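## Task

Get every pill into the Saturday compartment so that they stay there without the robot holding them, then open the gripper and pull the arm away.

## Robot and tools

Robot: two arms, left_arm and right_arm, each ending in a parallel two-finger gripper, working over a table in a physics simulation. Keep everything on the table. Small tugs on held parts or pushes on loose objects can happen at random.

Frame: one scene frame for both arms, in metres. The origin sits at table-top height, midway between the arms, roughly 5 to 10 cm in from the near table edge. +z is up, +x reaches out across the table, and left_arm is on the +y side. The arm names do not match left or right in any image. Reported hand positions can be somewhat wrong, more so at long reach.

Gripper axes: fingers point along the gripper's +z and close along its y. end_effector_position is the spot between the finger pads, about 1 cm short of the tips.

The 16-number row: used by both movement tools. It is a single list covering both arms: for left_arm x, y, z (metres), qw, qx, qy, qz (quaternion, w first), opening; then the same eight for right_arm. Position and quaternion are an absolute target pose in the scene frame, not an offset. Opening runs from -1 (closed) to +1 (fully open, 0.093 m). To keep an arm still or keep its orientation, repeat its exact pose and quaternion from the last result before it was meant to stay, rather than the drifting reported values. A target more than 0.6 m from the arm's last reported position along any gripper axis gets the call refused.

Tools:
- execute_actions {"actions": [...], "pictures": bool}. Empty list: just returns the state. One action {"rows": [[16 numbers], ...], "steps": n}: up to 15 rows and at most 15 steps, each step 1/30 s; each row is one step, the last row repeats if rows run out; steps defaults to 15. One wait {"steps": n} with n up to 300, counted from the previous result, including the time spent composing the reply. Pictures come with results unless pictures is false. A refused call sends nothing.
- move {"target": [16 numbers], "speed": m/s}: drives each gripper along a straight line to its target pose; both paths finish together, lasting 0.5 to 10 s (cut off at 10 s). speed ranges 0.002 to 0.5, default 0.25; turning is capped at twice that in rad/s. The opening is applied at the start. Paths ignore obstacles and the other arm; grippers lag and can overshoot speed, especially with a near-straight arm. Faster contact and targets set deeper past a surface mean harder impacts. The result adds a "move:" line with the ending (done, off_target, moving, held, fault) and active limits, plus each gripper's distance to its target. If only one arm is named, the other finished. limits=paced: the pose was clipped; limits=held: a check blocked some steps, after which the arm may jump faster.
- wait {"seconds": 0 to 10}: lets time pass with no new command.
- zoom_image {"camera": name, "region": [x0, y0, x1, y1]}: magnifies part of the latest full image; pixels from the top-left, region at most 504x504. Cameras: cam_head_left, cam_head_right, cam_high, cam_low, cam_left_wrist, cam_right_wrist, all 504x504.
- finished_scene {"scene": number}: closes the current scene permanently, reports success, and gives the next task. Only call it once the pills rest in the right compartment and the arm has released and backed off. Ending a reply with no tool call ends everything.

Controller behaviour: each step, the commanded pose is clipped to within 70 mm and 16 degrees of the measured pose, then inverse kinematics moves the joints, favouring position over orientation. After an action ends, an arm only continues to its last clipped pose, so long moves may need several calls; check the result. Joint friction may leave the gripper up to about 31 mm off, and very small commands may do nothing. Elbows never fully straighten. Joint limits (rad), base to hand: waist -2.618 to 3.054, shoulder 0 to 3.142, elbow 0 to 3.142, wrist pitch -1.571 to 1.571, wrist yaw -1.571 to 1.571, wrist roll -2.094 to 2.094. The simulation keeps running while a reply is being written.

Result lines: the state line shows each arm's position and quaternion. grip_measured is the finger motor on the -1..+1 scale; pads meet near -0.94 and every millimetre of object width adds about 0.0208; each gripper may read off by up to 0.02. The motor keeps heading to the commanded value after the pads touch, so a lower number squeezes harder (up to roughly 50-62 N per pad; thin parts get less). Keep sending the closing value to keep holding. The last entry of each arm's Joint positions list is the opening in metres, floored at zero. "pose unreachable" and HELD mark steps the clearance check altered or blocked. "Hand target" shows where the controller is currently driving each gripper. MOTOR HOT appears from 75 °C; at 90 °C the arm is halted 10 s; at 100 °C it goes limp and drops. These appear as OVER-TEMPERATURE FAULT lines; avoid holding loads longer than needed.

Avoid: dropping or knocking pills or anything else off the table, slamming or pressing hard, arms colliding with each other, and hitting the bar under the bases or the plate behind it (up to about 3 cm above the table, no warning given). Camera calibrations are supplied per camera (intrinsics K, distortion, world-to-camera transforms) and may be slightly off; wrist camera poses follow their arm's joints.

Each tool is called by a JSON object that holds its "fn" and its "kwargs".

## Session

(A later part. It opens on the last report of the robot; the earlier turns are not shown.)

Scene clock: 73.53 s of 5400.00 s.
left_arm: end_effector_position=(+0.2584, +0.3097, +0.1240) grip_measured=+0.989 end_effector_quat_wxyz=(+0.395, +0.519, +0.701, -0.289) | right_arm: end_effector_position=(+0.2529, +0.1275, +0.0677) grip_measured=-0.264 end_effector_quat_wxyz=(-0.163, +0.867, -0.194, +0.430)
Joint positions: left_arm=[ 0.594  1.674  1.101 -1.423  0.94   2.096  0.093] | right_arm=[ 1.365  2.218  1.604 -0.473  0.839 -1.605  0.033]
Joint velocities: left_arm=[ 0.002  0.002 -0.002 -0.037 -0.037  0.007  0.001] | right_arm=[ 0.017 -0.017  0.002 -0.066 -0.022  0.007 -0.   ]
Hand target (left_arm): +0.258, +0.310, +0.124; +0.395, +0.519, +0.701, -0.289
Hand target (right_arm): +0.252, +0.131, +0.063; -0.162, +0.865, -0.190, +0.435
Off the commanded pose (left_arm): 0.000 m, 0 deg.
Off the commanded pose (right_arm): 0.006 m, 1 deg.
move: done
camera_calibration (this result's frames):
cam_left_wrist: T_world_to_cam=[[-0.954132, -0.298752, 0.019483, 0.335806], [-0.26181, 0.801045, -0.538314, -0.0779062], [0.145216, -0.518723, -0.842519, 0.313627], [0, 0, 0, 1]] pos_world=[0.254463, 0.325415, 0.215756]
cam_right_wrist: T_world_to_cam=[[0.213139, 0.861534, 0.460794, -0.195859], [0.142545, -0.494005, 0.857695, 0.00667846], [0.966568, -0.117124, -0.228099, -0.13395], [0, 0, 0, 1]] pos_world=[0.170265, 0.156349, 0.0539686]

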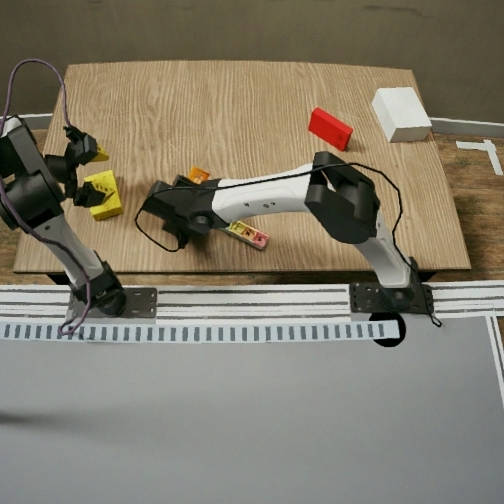

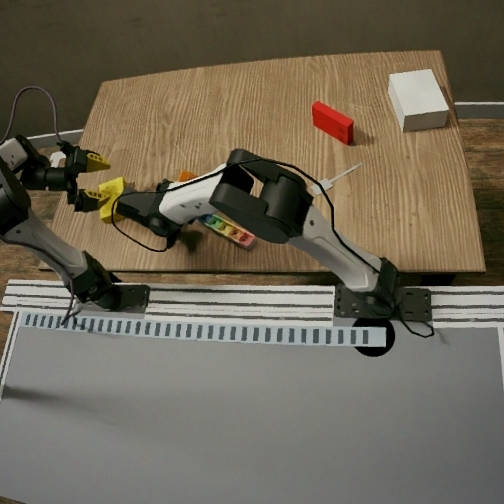

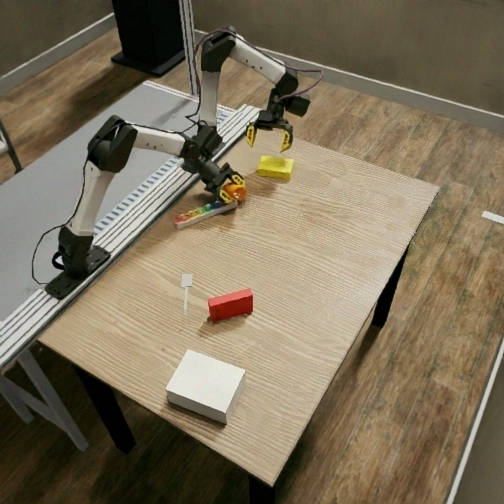

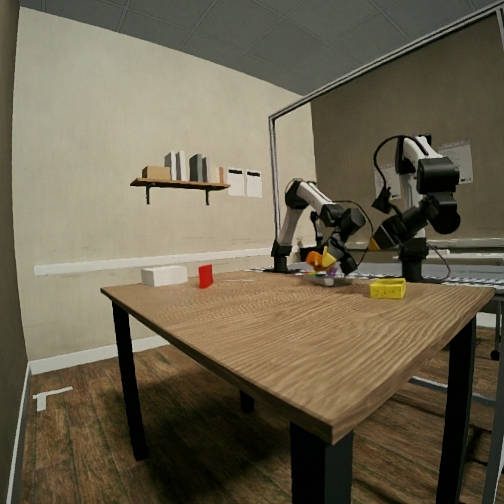

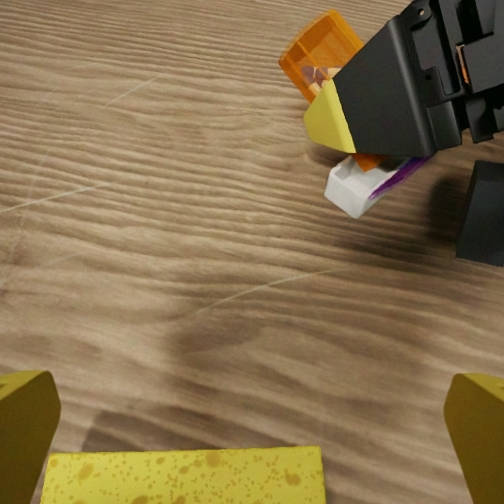

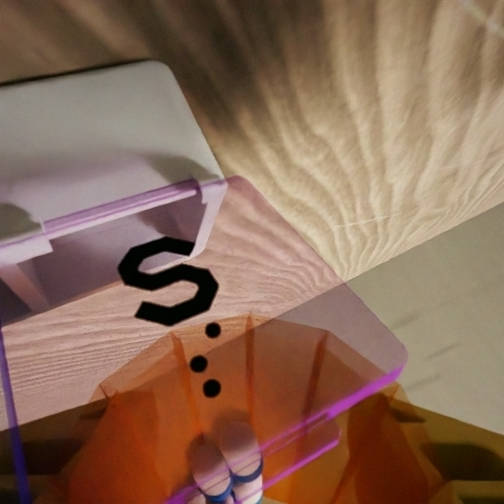

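Sliding now. Lower slightly.

{"fn": "move", "kwargs": {"target": [0.2584,0.3097,0.124,0.395,0.519,0.701,-0.289,1, 0.249,0.128,0.056,0.162,-0.865,0.190,-0.435,-0.3], "speed": 0.012}}

{"fn": "zoom_image", "kwargs": {"camera": "cam_left_wrist", "region": [250, 20, 504, 240]}}

Scene clock: 75.07 s of 5400.00 s.
left_arm: end_effector_position=(+0.2584, +0.3097, +0.1240) grip_measured=+0.989 end_effector_quat_wxyz=(+0.395, +0.519, +0.701, -0.289) | right_arm: end_effector_position=(+0.2512, +0.1320, +0.0699) grip_measured=-0.264 end_effector_quat_wxyz=(-0.173, +0.864, -0.195, +0.431)
Joint positions: left_arm=[ 0.594  1.674  1.101 -1.423  0.94   2.096  0.093] | right_arm=[ 1.371  2.218  1.604 -0.452  0.842 -1.605  0.033]
Joint velocities: left_arm=[-0.012  0.002 -0.002 -0.022 -0.022 -0.007 -0.   ] | right_arm=[-0.007 -0.022  0.002  0.037  0.007  0.051 -0.   ]
Hand target (left_arm): +0.258, +0.310, +0.124; +0.395, +0.519, +0.701, -0.289
Hand target (right_arm): +0.249, +0.128, +0.056; -0.162, +0.865, -0.190, +0.435
Off the commanded pose (left_arm): 0.000 m, 0 deg.
Off the commanded pose (right_arm): 0.015 m, 1 deg.
move: off_target (right_arm)
camera_calibration (this result's frames):
cam_left_wrist: T_world_to_cam=[[-0.954132, -0.298752, 0.019483, 0.335806], [-0.26181, 0.801045, -0.538314, -0.0779062], [0.145216, -0.518723, -0.842519, 0.313627], [0, 0, 0, 1]] pos_world=[0.254463, 0.325415, 0.215756]
cam_right_wrist: T_world_to_cam=[[0.205047, 0.853739, 0.478628, -0.198556], [0.138496, -0.509407, 0.849307, 0.0109411], [0.968904, -0.10786, -0.222692, -0.133487], [0, 0, 0, 1]] pos_world=[0.168534, 0.160691, 0.0560157]

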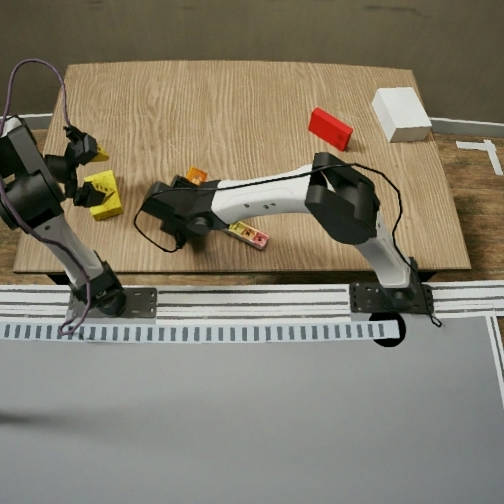

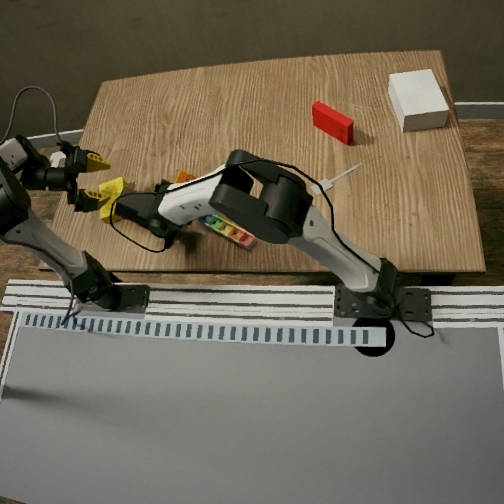

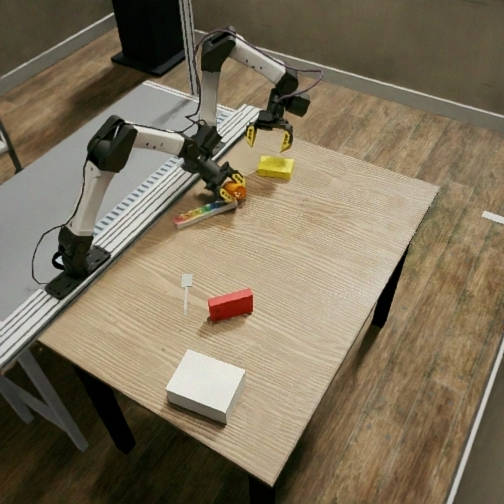

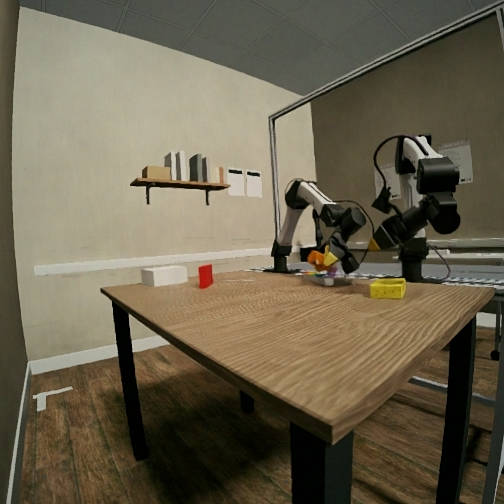

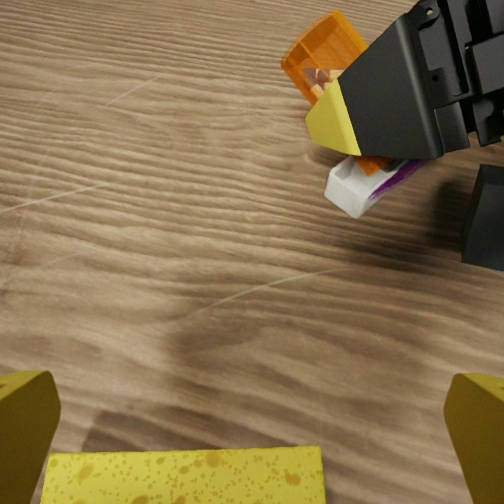

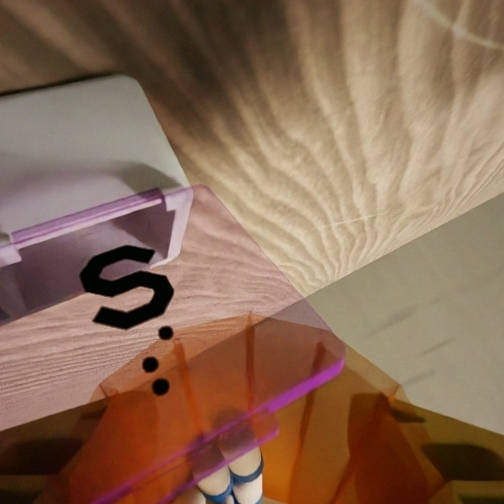

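Region (250, 20, 504, 240) of cam_left_wrist's 504x504 image, scaled by 1.984, with more detail than that image has; it fills the top 437 rows of this view, and the rest is white.

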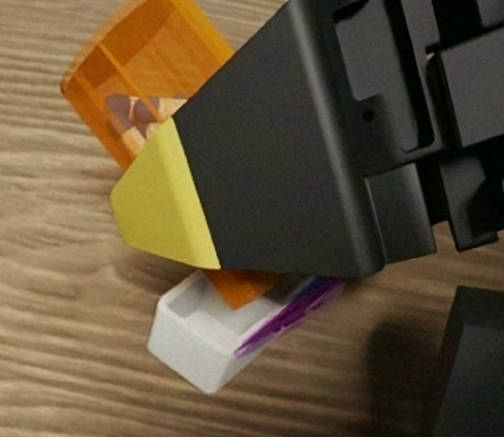

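{"fn": "move", "kwargs": {"target": [0.2584,0.3097,0.124,0.395,0.519,0.701,-0.289,1, 0.248,0.123,0.057,0.162,-0.865,0.190,-0.435,-0.3], "speed": 0.012}}

Scene clock: 77.33 s of 5400.00 s.
left_arm: end_effector_position=(+0.2584, +0.3097, +0.1240) grip_measured=+0.989 end_effector_quat_wxyz=(+0.395, +0.519, +0.701, -0.289) | right_arm: end_effector_position=(+0.2498, +0.1255, +0.0605) grip_measured=-0.264 end_effector_quat_wxyz=(-0.163, +0.867, -0.191, +0.431)
Joint positions: left_arm=[ 0.594  1.674  1.101 -1.423  0.94   2.096  0.093] | right_arm=[ 1.371  2.218  1.572 -0.442  0.843 -1.605  0.033]
Joint velocities: left_arm=[-0.022 -0.007  0.002  0.095 -0.007 -0.081  0.   ] | right_arm=[-0.012  0.012  0.002  0.007  0.007 -0.051  0.001]
Hand target (left_arm): +0.258, +0.310, +0.124; +0.395, +0.519, +0.701, -0.289
Hand target (right_arm): +0.248, +0.123, +0.057; -0.162, +0.865, -0.190, +0.435
Off the commanded pose (left_arm): 0.000 m, 0 deg.
Off the commanded pose (right_arm): 0.005 m, 1 deg.
move: done
camera_calibration (this result's frames):
cam_left_wrist: T_world_to_cam=[[-0.954132, -0.298752, 0.019483, 0.335806], [-0.26181, 0.801045, -0.538314, -0.0779062], [0.145216, -0.518723, -0.842519, 0.313627], [0, 0, 0, 1]] pos_world=[0.254463, 0.325415, 0.215756]
cam_right_wrist: T_world_to_cam=[[0.20785, 0.863554, 0.459427, -0.189043], [0.142149, -0.491364, 0.859276, 0.0120103], [0.967777, -0.113293, -0.224883, -0.133816], [0, 0, 0, 1]] pos_world=[0.16709, 0.15399, 0.0464381]

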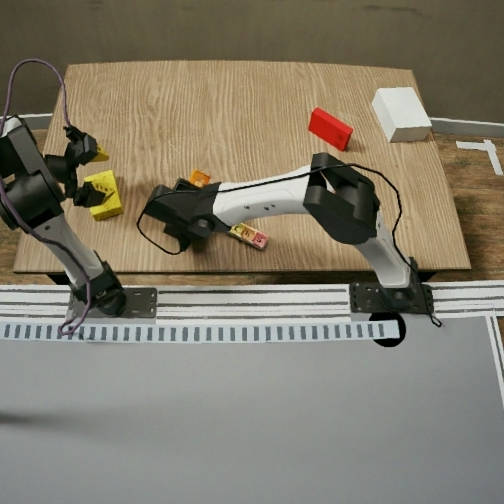

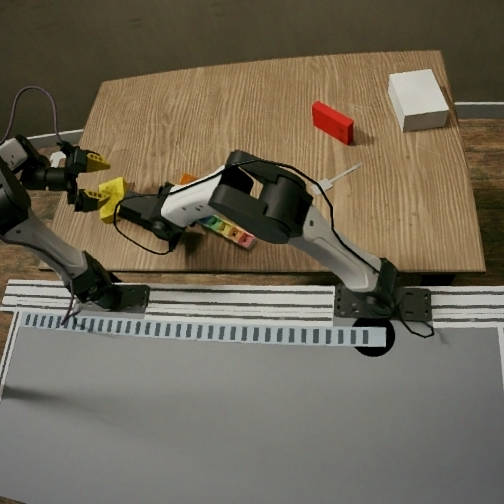

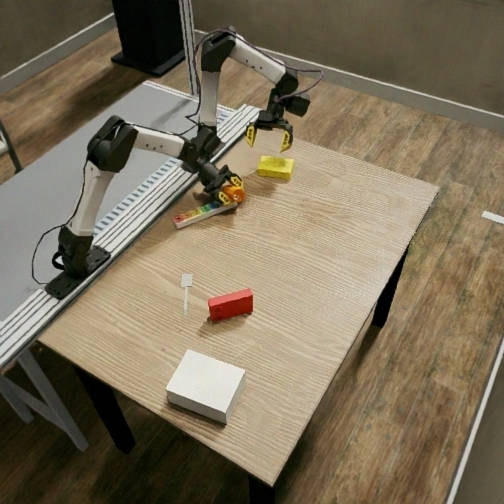

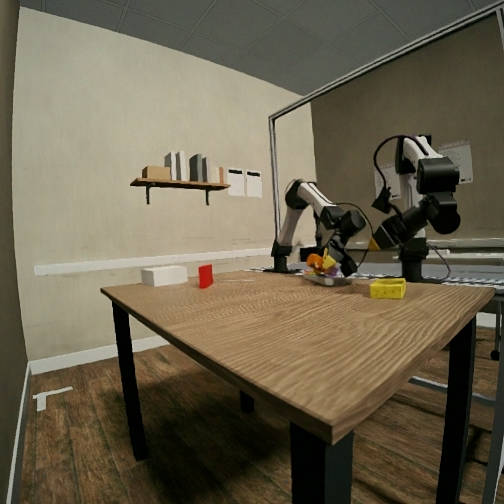

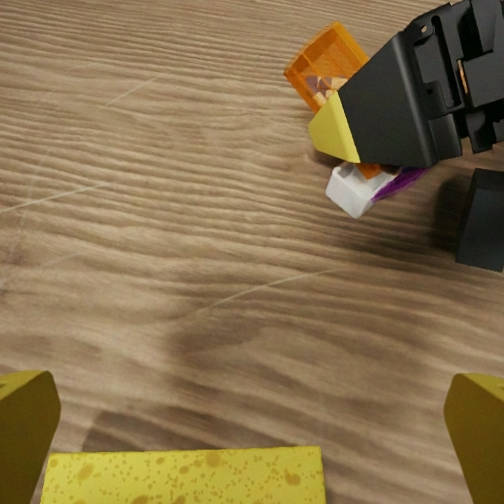

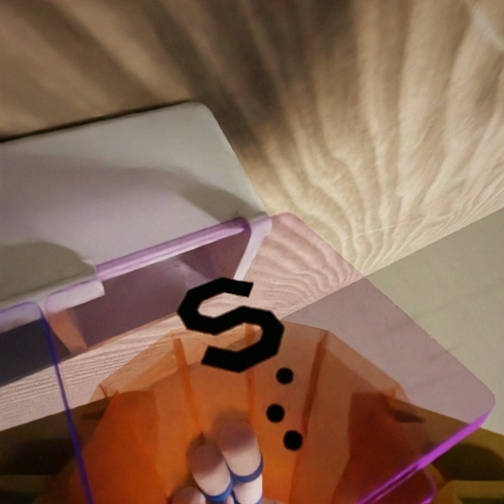

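{"fn": "move", "kwargs": {"target": [0.2584,0.3097,0.124,0.395,0.519,0.701,-0.289,1, 0.248,0.127,0.064,0.154,-0.853,0.178,-0.464,-0.3], "speed": 0.01}}

{"fn": "zoom_image", "kwargs": {"camera": "cam_left_wrist", "region": [250, 20, 504, 240]}}

Scene clock: 82.23 s of 5400.00 s.
left_arm: end_effector_position=(+0.2584, +0.3097, +0.1240) grip_measured=+0.989 end_effector_quat_wxyz=(+0.395, +0.519, +0.701, -0.289) | right_arm: end_effector_position=(+0.2488, +0.1238, +0.0681) grip_measured=-0.264 end_effector_quat_wxyz=(-0.155, +0.856, -0.182, +0.459)
Joint positions: left_arm=[ 0.594  1.674  1.101 -1.423  0.94   2.096  0.093] | right_arm=[ 1.386  2.218  1.572 -0.441  0.908 -1.626  0.033]
Joint velocities: left_arm=[-0.007 -0.007  0.002 -0.037 -0.022 -0.066 -0.001] | right_arm=[-0.012  0.007 -0.002 -0.007 -0.022  0.007  0.   ]
Hand target (left_arm): +0.258, +0.310, +0.124; +0.395, +0.519, +0.701, -0.289
Hand target (right_arm): +0.248, +0.127, +0.064; -0.154, +0.854, -0.178, +0.464
Off the commanded pose (left_arm): 0.000 m, 0 deg.
Off the commanded pose (right_arm): 0.005 m, 1 deg.
move: done
camera_calibration (this result's frames):
cam_left_wrist: T_world_to_cam=[[-0.954132, -0.298752, 0.019483, 0.335806], [-0.26181, 0.801045, -0.538314, -0.0779062], [0.145216, -0.518723, -0.842519, 0.313627], [0, 0, 0, 1]] pos_world=[0.254463, 0.325415, 0.215756]
cam_right_wrist: T_world_to_cam=[[0.184771, 0.8764, 0.444728, -0.185674], [0.0890188, -0.465585, 0.880515, 0.013407], [0.978742, -0.123104, -0.164042, -0.136963], [0, 0, 0, 1]] pos_world=[0.167165, 0.152106, 0.0483018]

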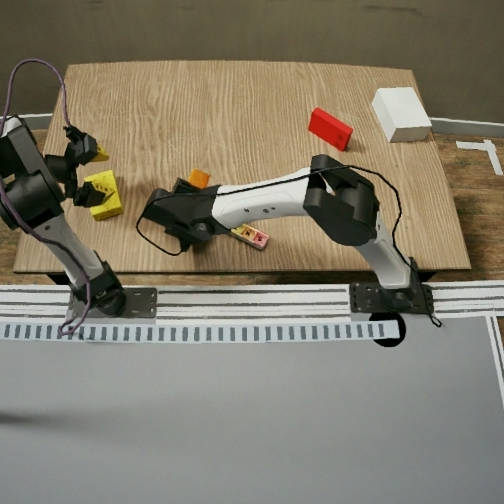

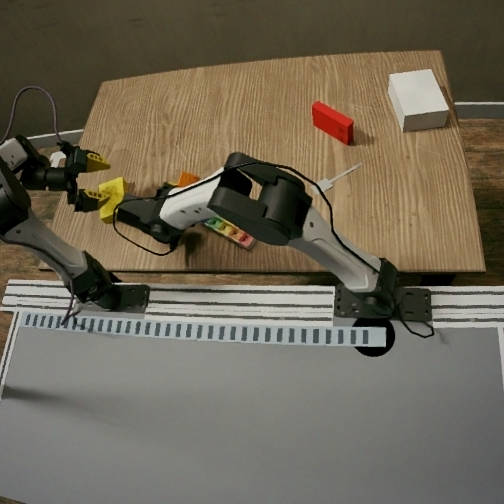

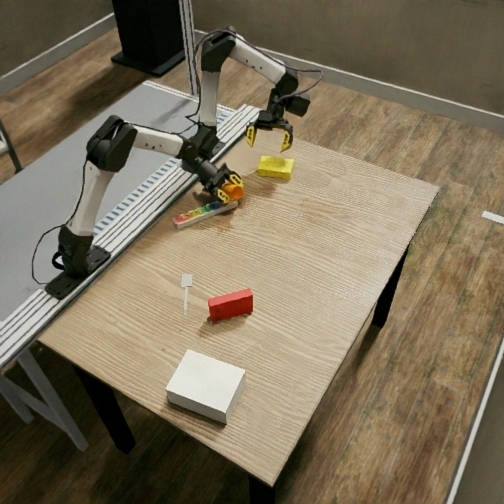

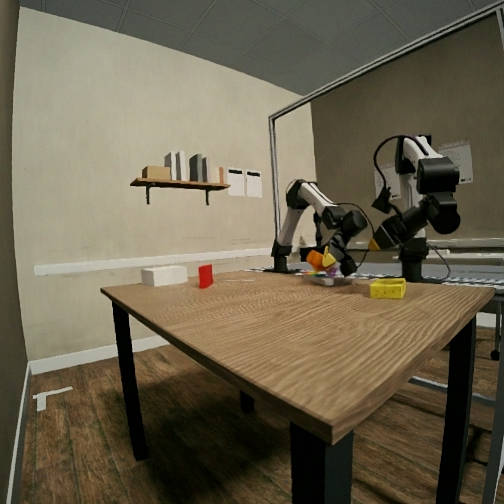

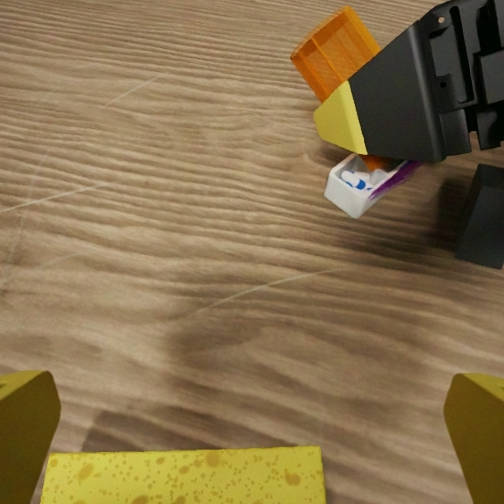

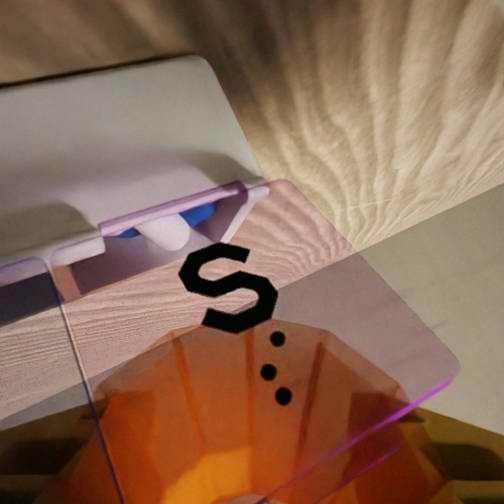

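Region (250, 20, 504, 240) of cam_left_wrist's 504x504 image, scaled by 1.984, with more detail than that image has; it fills the top 437 rows of this view, and the rest is white.

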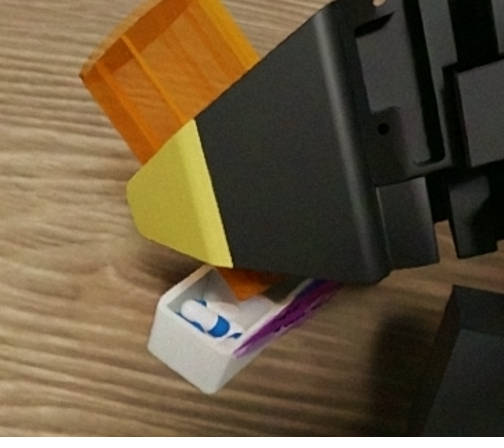

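Poured. Tilt back and lift.

{"fn": "move", "kwargs": {"target": [0.2584,0.3097,0.124,0.395,0.519,0.701,-0.289,1, 0.25,0.12,0.13,0.223,-0.919,0.289,-0.140,-0.3], "speed": 0.15}}

{"fn": "move", "kwargs": {"target": [0.2584,0.3097,0.124,0.395,0.519,0.701,-0.289,1, 0.47,0.05,0.11,0.547,-0.246,0.781,0.173,-0.3], "speed": 0.3}}

{"fn": "move", "kwargs": {"target": [0.2584,0.3097,0.124,0.395,0.519,0.701,-0.289,1, 0.485,0.054,0.05,0.547,-0.246,0.781,0.173,-0.3], "speed": 0.04}}

Scene clock: 85.77 s of 5400.00 s.
left_arm: end_effector_position=(+0.2584, +0.3097, +0.1240) grip_measured=+0.989 end_effector_quat_wxyz=(+0.395, +0.519, +0.701, -0.289) | right_arm: end_effector_position=(+0.2444, +0.1150, +0.1092) grip_measured=-0.264 end_effector_quat_wxyz=(-0.197, +0.927, -0.285, +0.140)
Joint positions: left_arm=[ 0.594  1.674  1.101 -1.423  0.94   2.096  0.093] | right_arm=[ 1.191  2.084  1.775 -0.833  0.209 -1.446  0.033]
Joint velocities: left_arm=[-0.007 -0.007  0.002  0.007  0.007  0.081 -0.   ] | right_arm=[ 0.007  0.007 -0.012 -0.081 -0.095  0.066 -0.   ]
Hand target (left_arm): +0.258, +0.310, +0.124; +0.395, +0.519, +0.701, -0.289
Hand target (right_arm): +0.248, +0.119, +0.130; -0.220, +0.920, -0.291, +0.139
Off the commanded pose (left_arm): 0.000 m, 0 deg.
Off the commanded pose (right_arm): 0.022 m, 3 deg.
move: off_target (right_arm)
camera_calibration (this result's frames):
cam_left_wrist: T_world_to_cam=[[-0.954132, -0.298752, 0.019483, 0.335806], [-0.26181, 0.801045, -0.538314, -0.0779062], [0.145216, -0.518723, -0.842519, 0.313627], [0, 0, 0, 1]] pos_world=[0.254463, 0.325415, 0.215756]
cam_right_wrist: T_world_to_cam=[[0.493272, 0.748146, 0.443803, -0.256016], [0.546711, -0.663469, 0.510799, -0.0752663], [0.676602, -0.00933067, -0.73629, -0.00378157], [0, 0, 0, 1]] pos_world=[0.169993, 0.141565, 0.149282]

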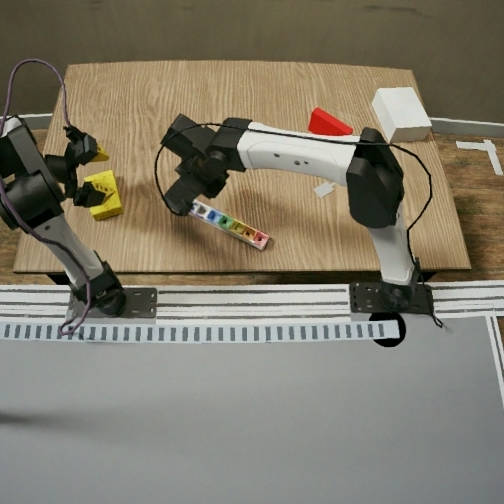

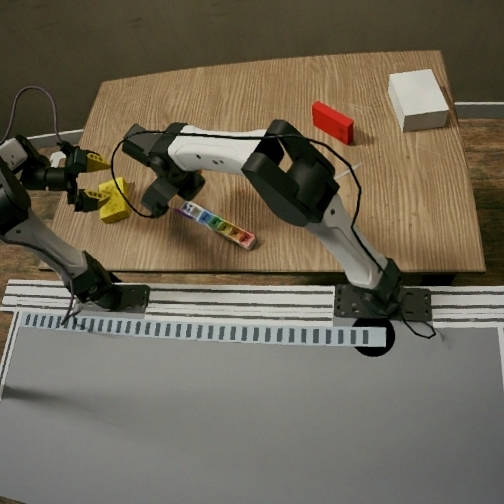

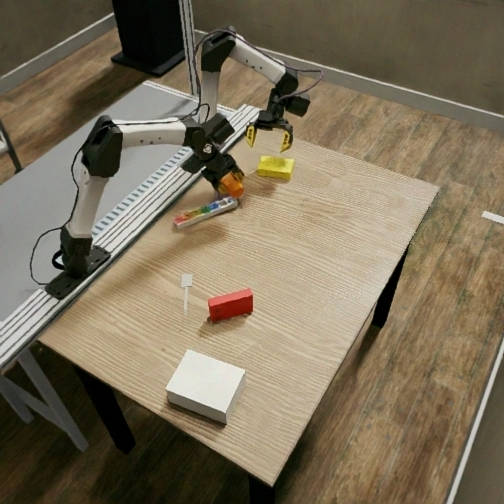

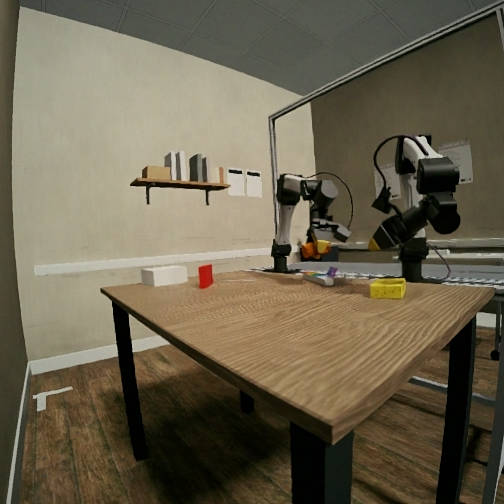

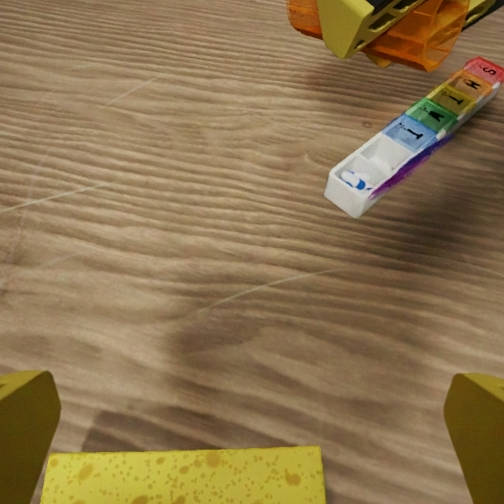

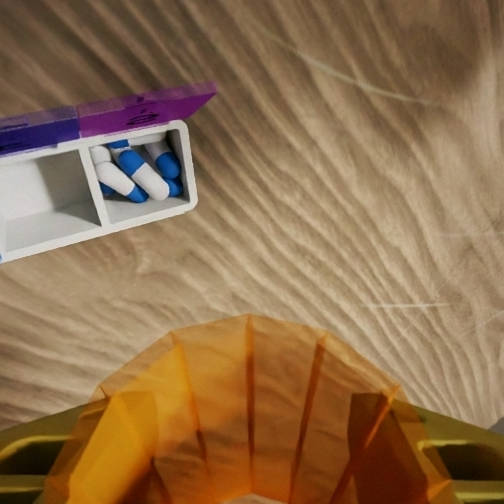

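Scene clock: 89.73 s of 5400.00 s.
left_arm: end_effector_position=(+0.2584, +0.3097, +0.1240) grip_measured=+0.989 end_effector_quat_wxyz=(+0.395, +0.519, +0.701, -0.289) | right_arm: end_effector_position=(+0.4620, +0.0553, +0.1020) grip_measured=-0.265 end_effector_quat_wxyz=(+0.533, -0.258, +0.786, +0.177)
Joint positions: left_arm=[ 0.594  1.674  1.101 -1.423  0.94   2.096  0.093] | right_arm=[0.763 2.148 1.302 0.451 0.069 0.039 0.032]
Joint velocities: left_arm=[-0.007  0.002  0.002 -0.007 -0.007  0.051 -0.001] | right_arm=[-0.002 -0.012  0.007  0.022  0.022  0.11  -0.   ]
Hand target (left_arm): +0.258, +0.310, +0.124; +0.395, +0.519, +0.701, -0.289
Hand target (right_arm): +0.471, +0.056, +0.109; +0.546, -0.247, +0.781, +0.178
Off the commanded pose (left_arm): 0.000 m, 0 deg.
Off the commanded pose (right_arm): 0.012 m, 2 deg.
move: off_target (right_arm)
camera_calibration (this result's frames):
cam_left_wrist: T_world_to_cam=[[-0.954132, -0.298752, 0.019483, 0.335806], [-0.26181, 0.801045, -0.538314, -0.0779062], [0.145216, -0.518723, -0.842519, 0.313627], [0, 0, 0, 1]] pos_world=[0.254463, 0.325415, 0.215756]
cam_right_wrist: T_world_to_cam=[[0.592174, -0.805419, -0.0251084, -0.227432], [-0.605259, -0.424007, -0.673706, 0.409609], [0.531969, 0.414148, -0.738573, -0.113204], [0, 0, 0, 1]] pos_world=[0.44282, 0.0373817, 0.186636]

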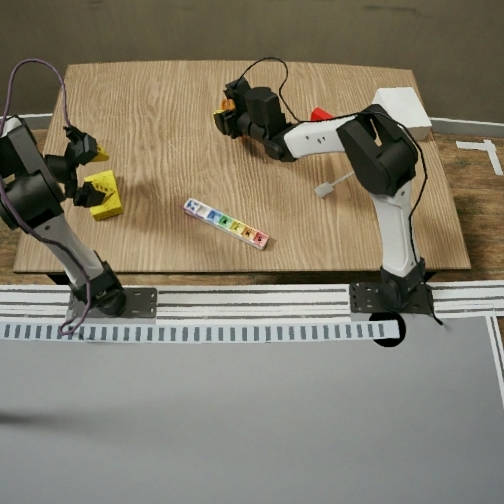

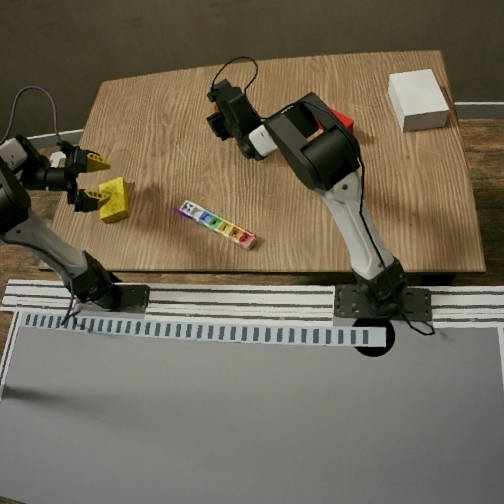

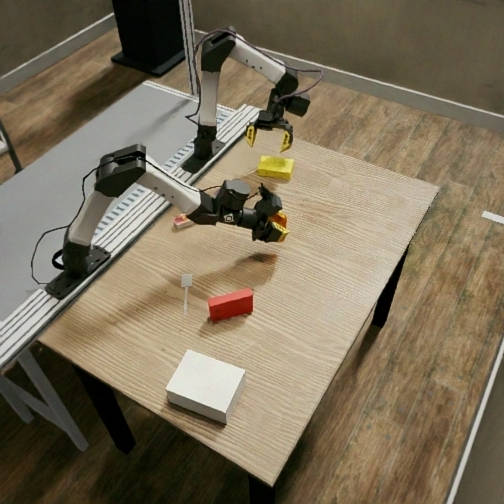

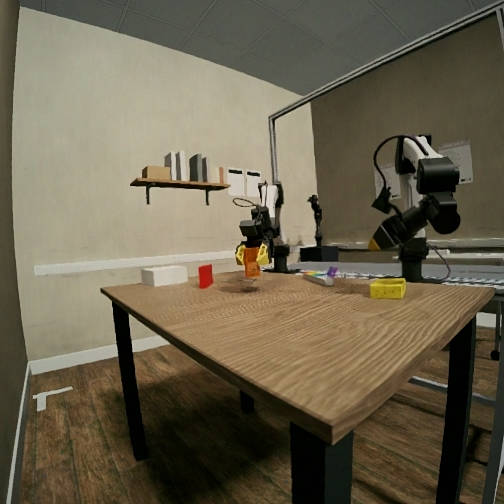

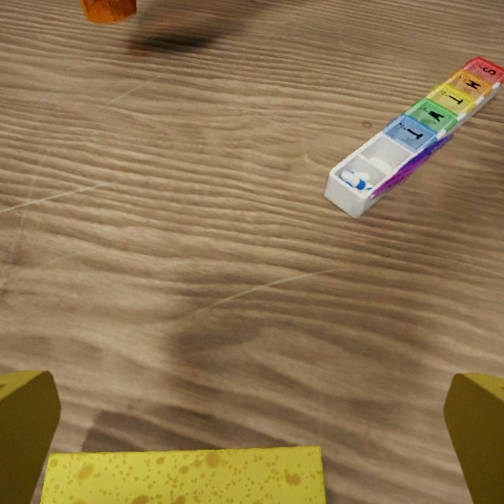

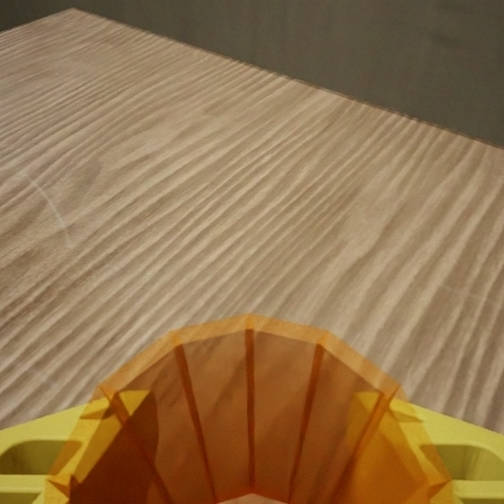

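Scene clock: 91.43 s of 5400.00 s.
left_arm: end_effector_position=(+0.2584, +0.3097, +0.1240) grip_measured=+0.989 end_effector_quat_wxyz=(+0.395, +0.519, +0.701, -0.289) | right_arm: end_effector_position=(+0.4763, +0.0552, +0.0522) grip_measured=-0.265 end_effector_quat_wxyz=(+0.545, -0.250, +0.781, +0.177)
Joint positions: left_arm=[ 0.594  1.674  1.101 -1.423  0.94   2.096  0.093] | right_arm=[0.748 2.305 1.302 0.635 0.069 0.039 0.032]
Joint velocities: left_arm=[ 0.002 -0.002  0.002  0.037  0.007  0.037 -0.   ] | right_arm=[ 0.007  0.007  0.002  0.037  0.022  0.051 -0.   ]
Hand target (left_arm): +0.258, +0.310, +0.124; +0.395, +0.519, +0.701, -0.289
Hand target (right_arm): +0.485, +0.055, +0.050; +0.547, -0.246, +0.781, +0.173
Off the commanded pose (left_arm): 0.000 m, 0 deg.
Off the commanded pose (right_arm): 0.009 m, 1 deg.
move: done
camera_calibration (this result's frames):
cam_left_wrist: T_world_to_cam=[[-0.954132, -0.298752, 0.019483, 0.335806], [-0.26181, 0.801045, -0.538314, -0.0779062], [0.145216, -0.518723, -0.842519, 0.313627], [0, 0, 0, 1]] pos_world=[0.254463, 0.325415, 0.215756]
cam_right_wrist: T_world_to_cam=[[0.580854, -0.813542, -0.0275127, -0.231232], [-0.597279, -0.402995, -0.693435, 0.380795], [0.553051, 0.419218, -0.719994, -0.168862], [0, 0, 0, 1]] pos_world=[0.455142, 0.0361316, 0.136115]

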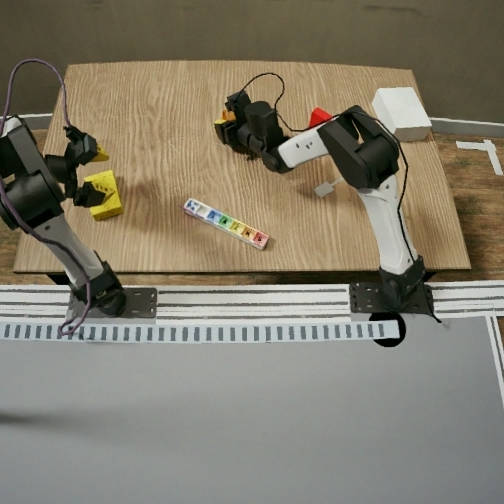

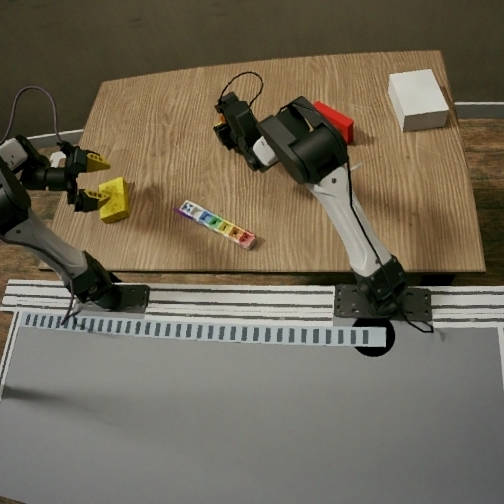

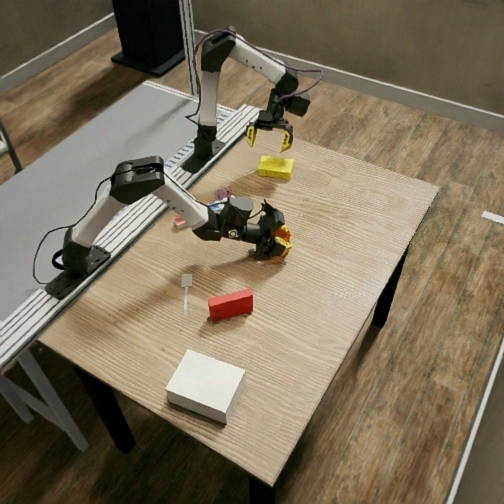

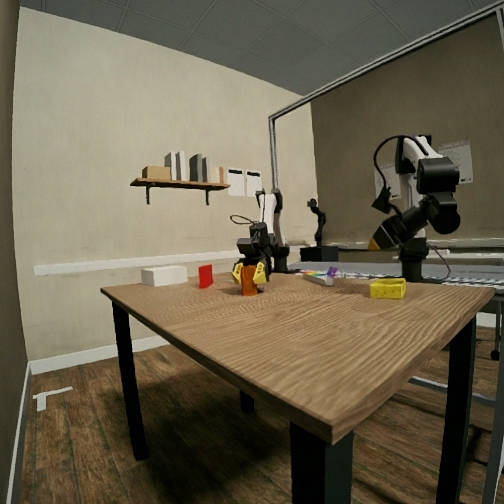

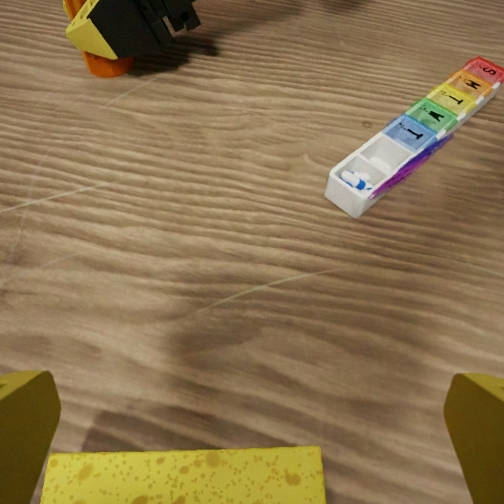

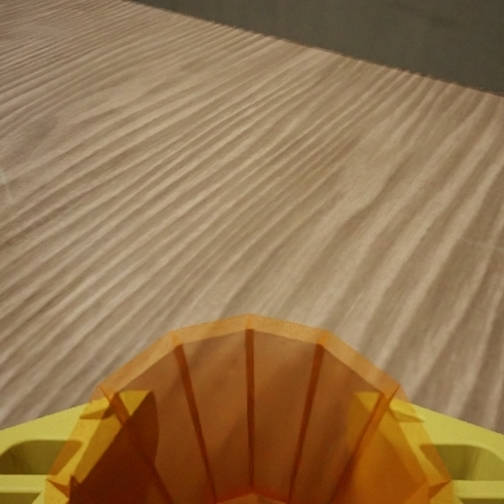

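{"fn": "execute_actions", "kwargs": {"actions": [{"rows":[[0.2584,0.3097,0.124,0.395,0.519,0.701,-0.289,1, 0.4763,0.0552,0.0522,0.547,-0.246,0.781,0.173,1]]}], "pictures": false}}

{"fn": "move", "kwargs": {"target": [0.2584,0.3097,0.124,0.395,0.519,0.701,-0.289,1, 0.31,-0.07,0.2,0.547,-0.246,0.781,0.173,1]}}

Scene clock: 92.47 s of 5400.00 s.
left_arm: end_effector_position=(+0.2584, +0.3097, +0.1240) grip_measured=+0.989 end_effector_quat_wxyz=(+0.395, +0.519, +0.701, -0.289) | right_arm: end_effector_position=(+0.4771, +0.0544, +0.0524) grip_measured=+0.988 end_effector_quat_wxyz=(+0.546, -0.248, +0.781, +0.175)
Joint positions: left_arm=[ 0.594  1.674  1.101 -1.423  0.94   2.096  0.093] | right_arm=[0.748 2.306 1.302 0.637 0.076 0.039 0.093]
Joint velocities: left_arm=[ 0.007 -0.017 -0.007 -0.007 -0.037 -0.022  0.   ] | right_arm=[ 0.002 -0.012 -0.002  0.066 -0.022  0.022 -0.   ]
Hand target (left_arm): +0.258, +0.310, +0.124; +0.395, +0.519, +0.701, -0.289
Hand target (right_arm): +0.476, +0.055, +0.052; +0.547, -0.246, +0.781, +0.173
Off the commanded pose (left_arm): 0.000 m, 0 deg.
Off the commanded pose (right_arm): 0.001 m, 0 deg.
Steps of this call (steps 1 to 16: nothing new was sent; steps 17 to 31: all 15 steps of this action). Readings (end_effector_position):
17: left_arm (+0.2584, +0.3097, +0.1240) | right_arm (+0.4765, +0.0552, +0.0525)
18: left_arm (+0.2584, +0.3097, +0.1240) | right_arm (+0.4766, +0.0551, +0.0525)
20: left_arm (+0.2584, +0.3097, +0.1240) | right_arm (+0.4768, +0.0547, +0.0524)
24: left_arm (+0.2584, +0.3097, +0.1240) | right_arm (+0.4770, +0.0545, +0.0524)
31: the state above

Scene clock: 94.47 s of 5400.00 s.
left_arm: end_effector_position=(+0.2584, +0.3097, +0.1240) grip_measured=+0.989 end_effector_quat_wxyz=(+0.395, +0.519, +0.701, -0.289) | right_arm: end_effector_position=(+0.3157, -0.0714, +0.2030) grip_measured=+0.988 end_effector_quat_wxyz=(+0.552, -0.246, +0.777, +0.175)
Joint positions: left_arm=[ 0.594  1.674  1.101 -1.423  0.94   2.096  0.093] | right_arm=[0.777 1.248 0.692 0.202 0.106 0.046 0.093]
Joint velocities: left_arm=[-0.012 -0.017 -0.002 -0.007  0.081 -0.066 -0.001] | right_arm=[-0.012 -0.007 -0.017 -0.037 -0.051 -0.037  0.001]
Hand target (left_arm): +0.258, +0.310, +0.124; +0.395, +0.519, +0.701, -0.289
Hand target (right_arm): +0.311, -0.073, +0.197; +0.547, -0.246, +0.781, +0.173
Off the commanded pose (left_arm): 0.000 m, 0 deg.
Off the commanded pose (right_arm): 0.007 m, 1 deg.
move: done
camera_calibration (this result's frames):
cam_left_wrist: T_world_to_cam=[[-0.954132, -0.298752, 0.019483, 0.335806], [-0.26181, 0.801045, -0.538314, -0.0779062], [0.145216, -0.518723, -0.842519, 0.313627], [0, 0, 0, 1]] pos_world=[0.254463, 0.325415, 0.215756]
cam_right_wrist: T_world_to_cam=[[0.574386, -0.818276, -0.022452, -0.236165], [-0.589827, -0.394697, -0.704498, 0.338857], [0.567612, 0.417897, -0.709351, 0.0747219], [0, 0, 0, 1]] pos_world=[0.293104, -0.0907282, 0.286426]

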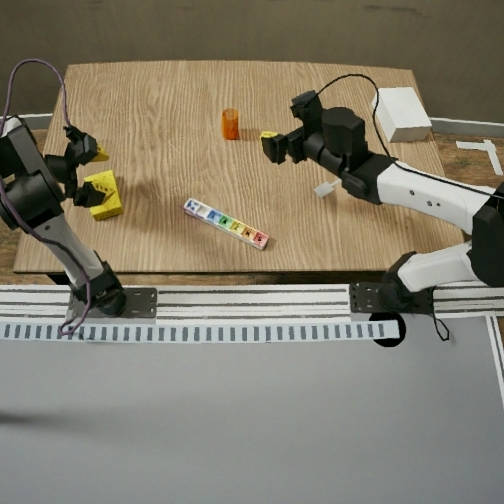

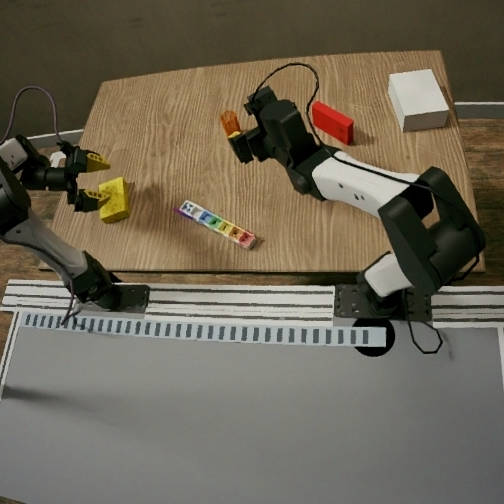

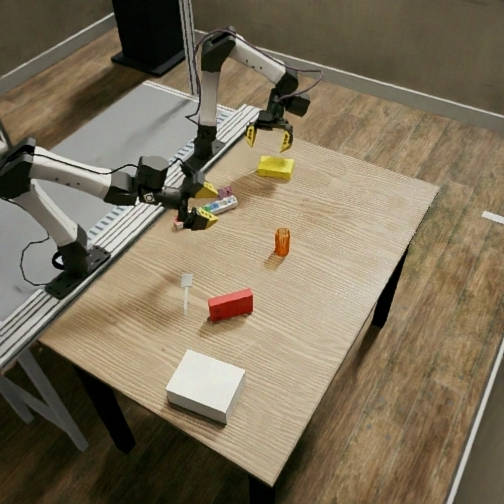

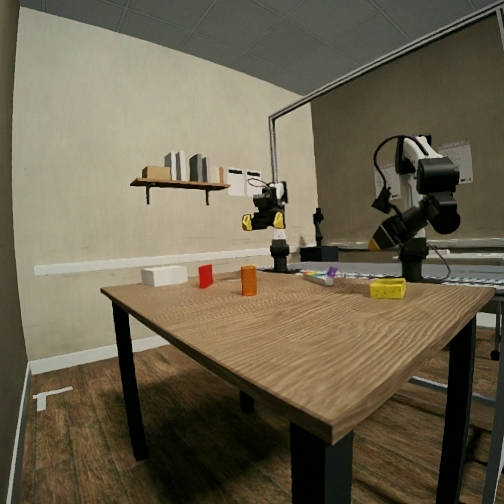

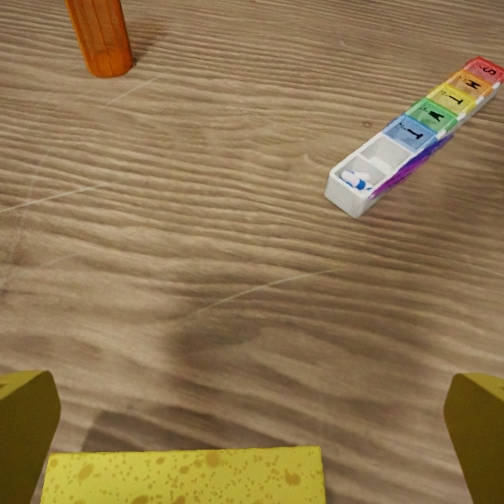

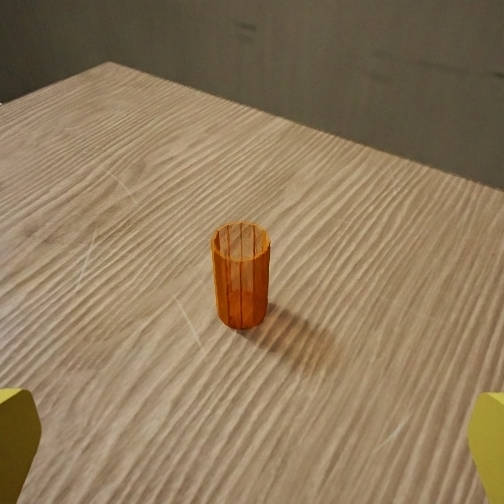

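{"fn": "finished_scene", "kwargs": {"scene": 1}}

The scene is finished: the task was done.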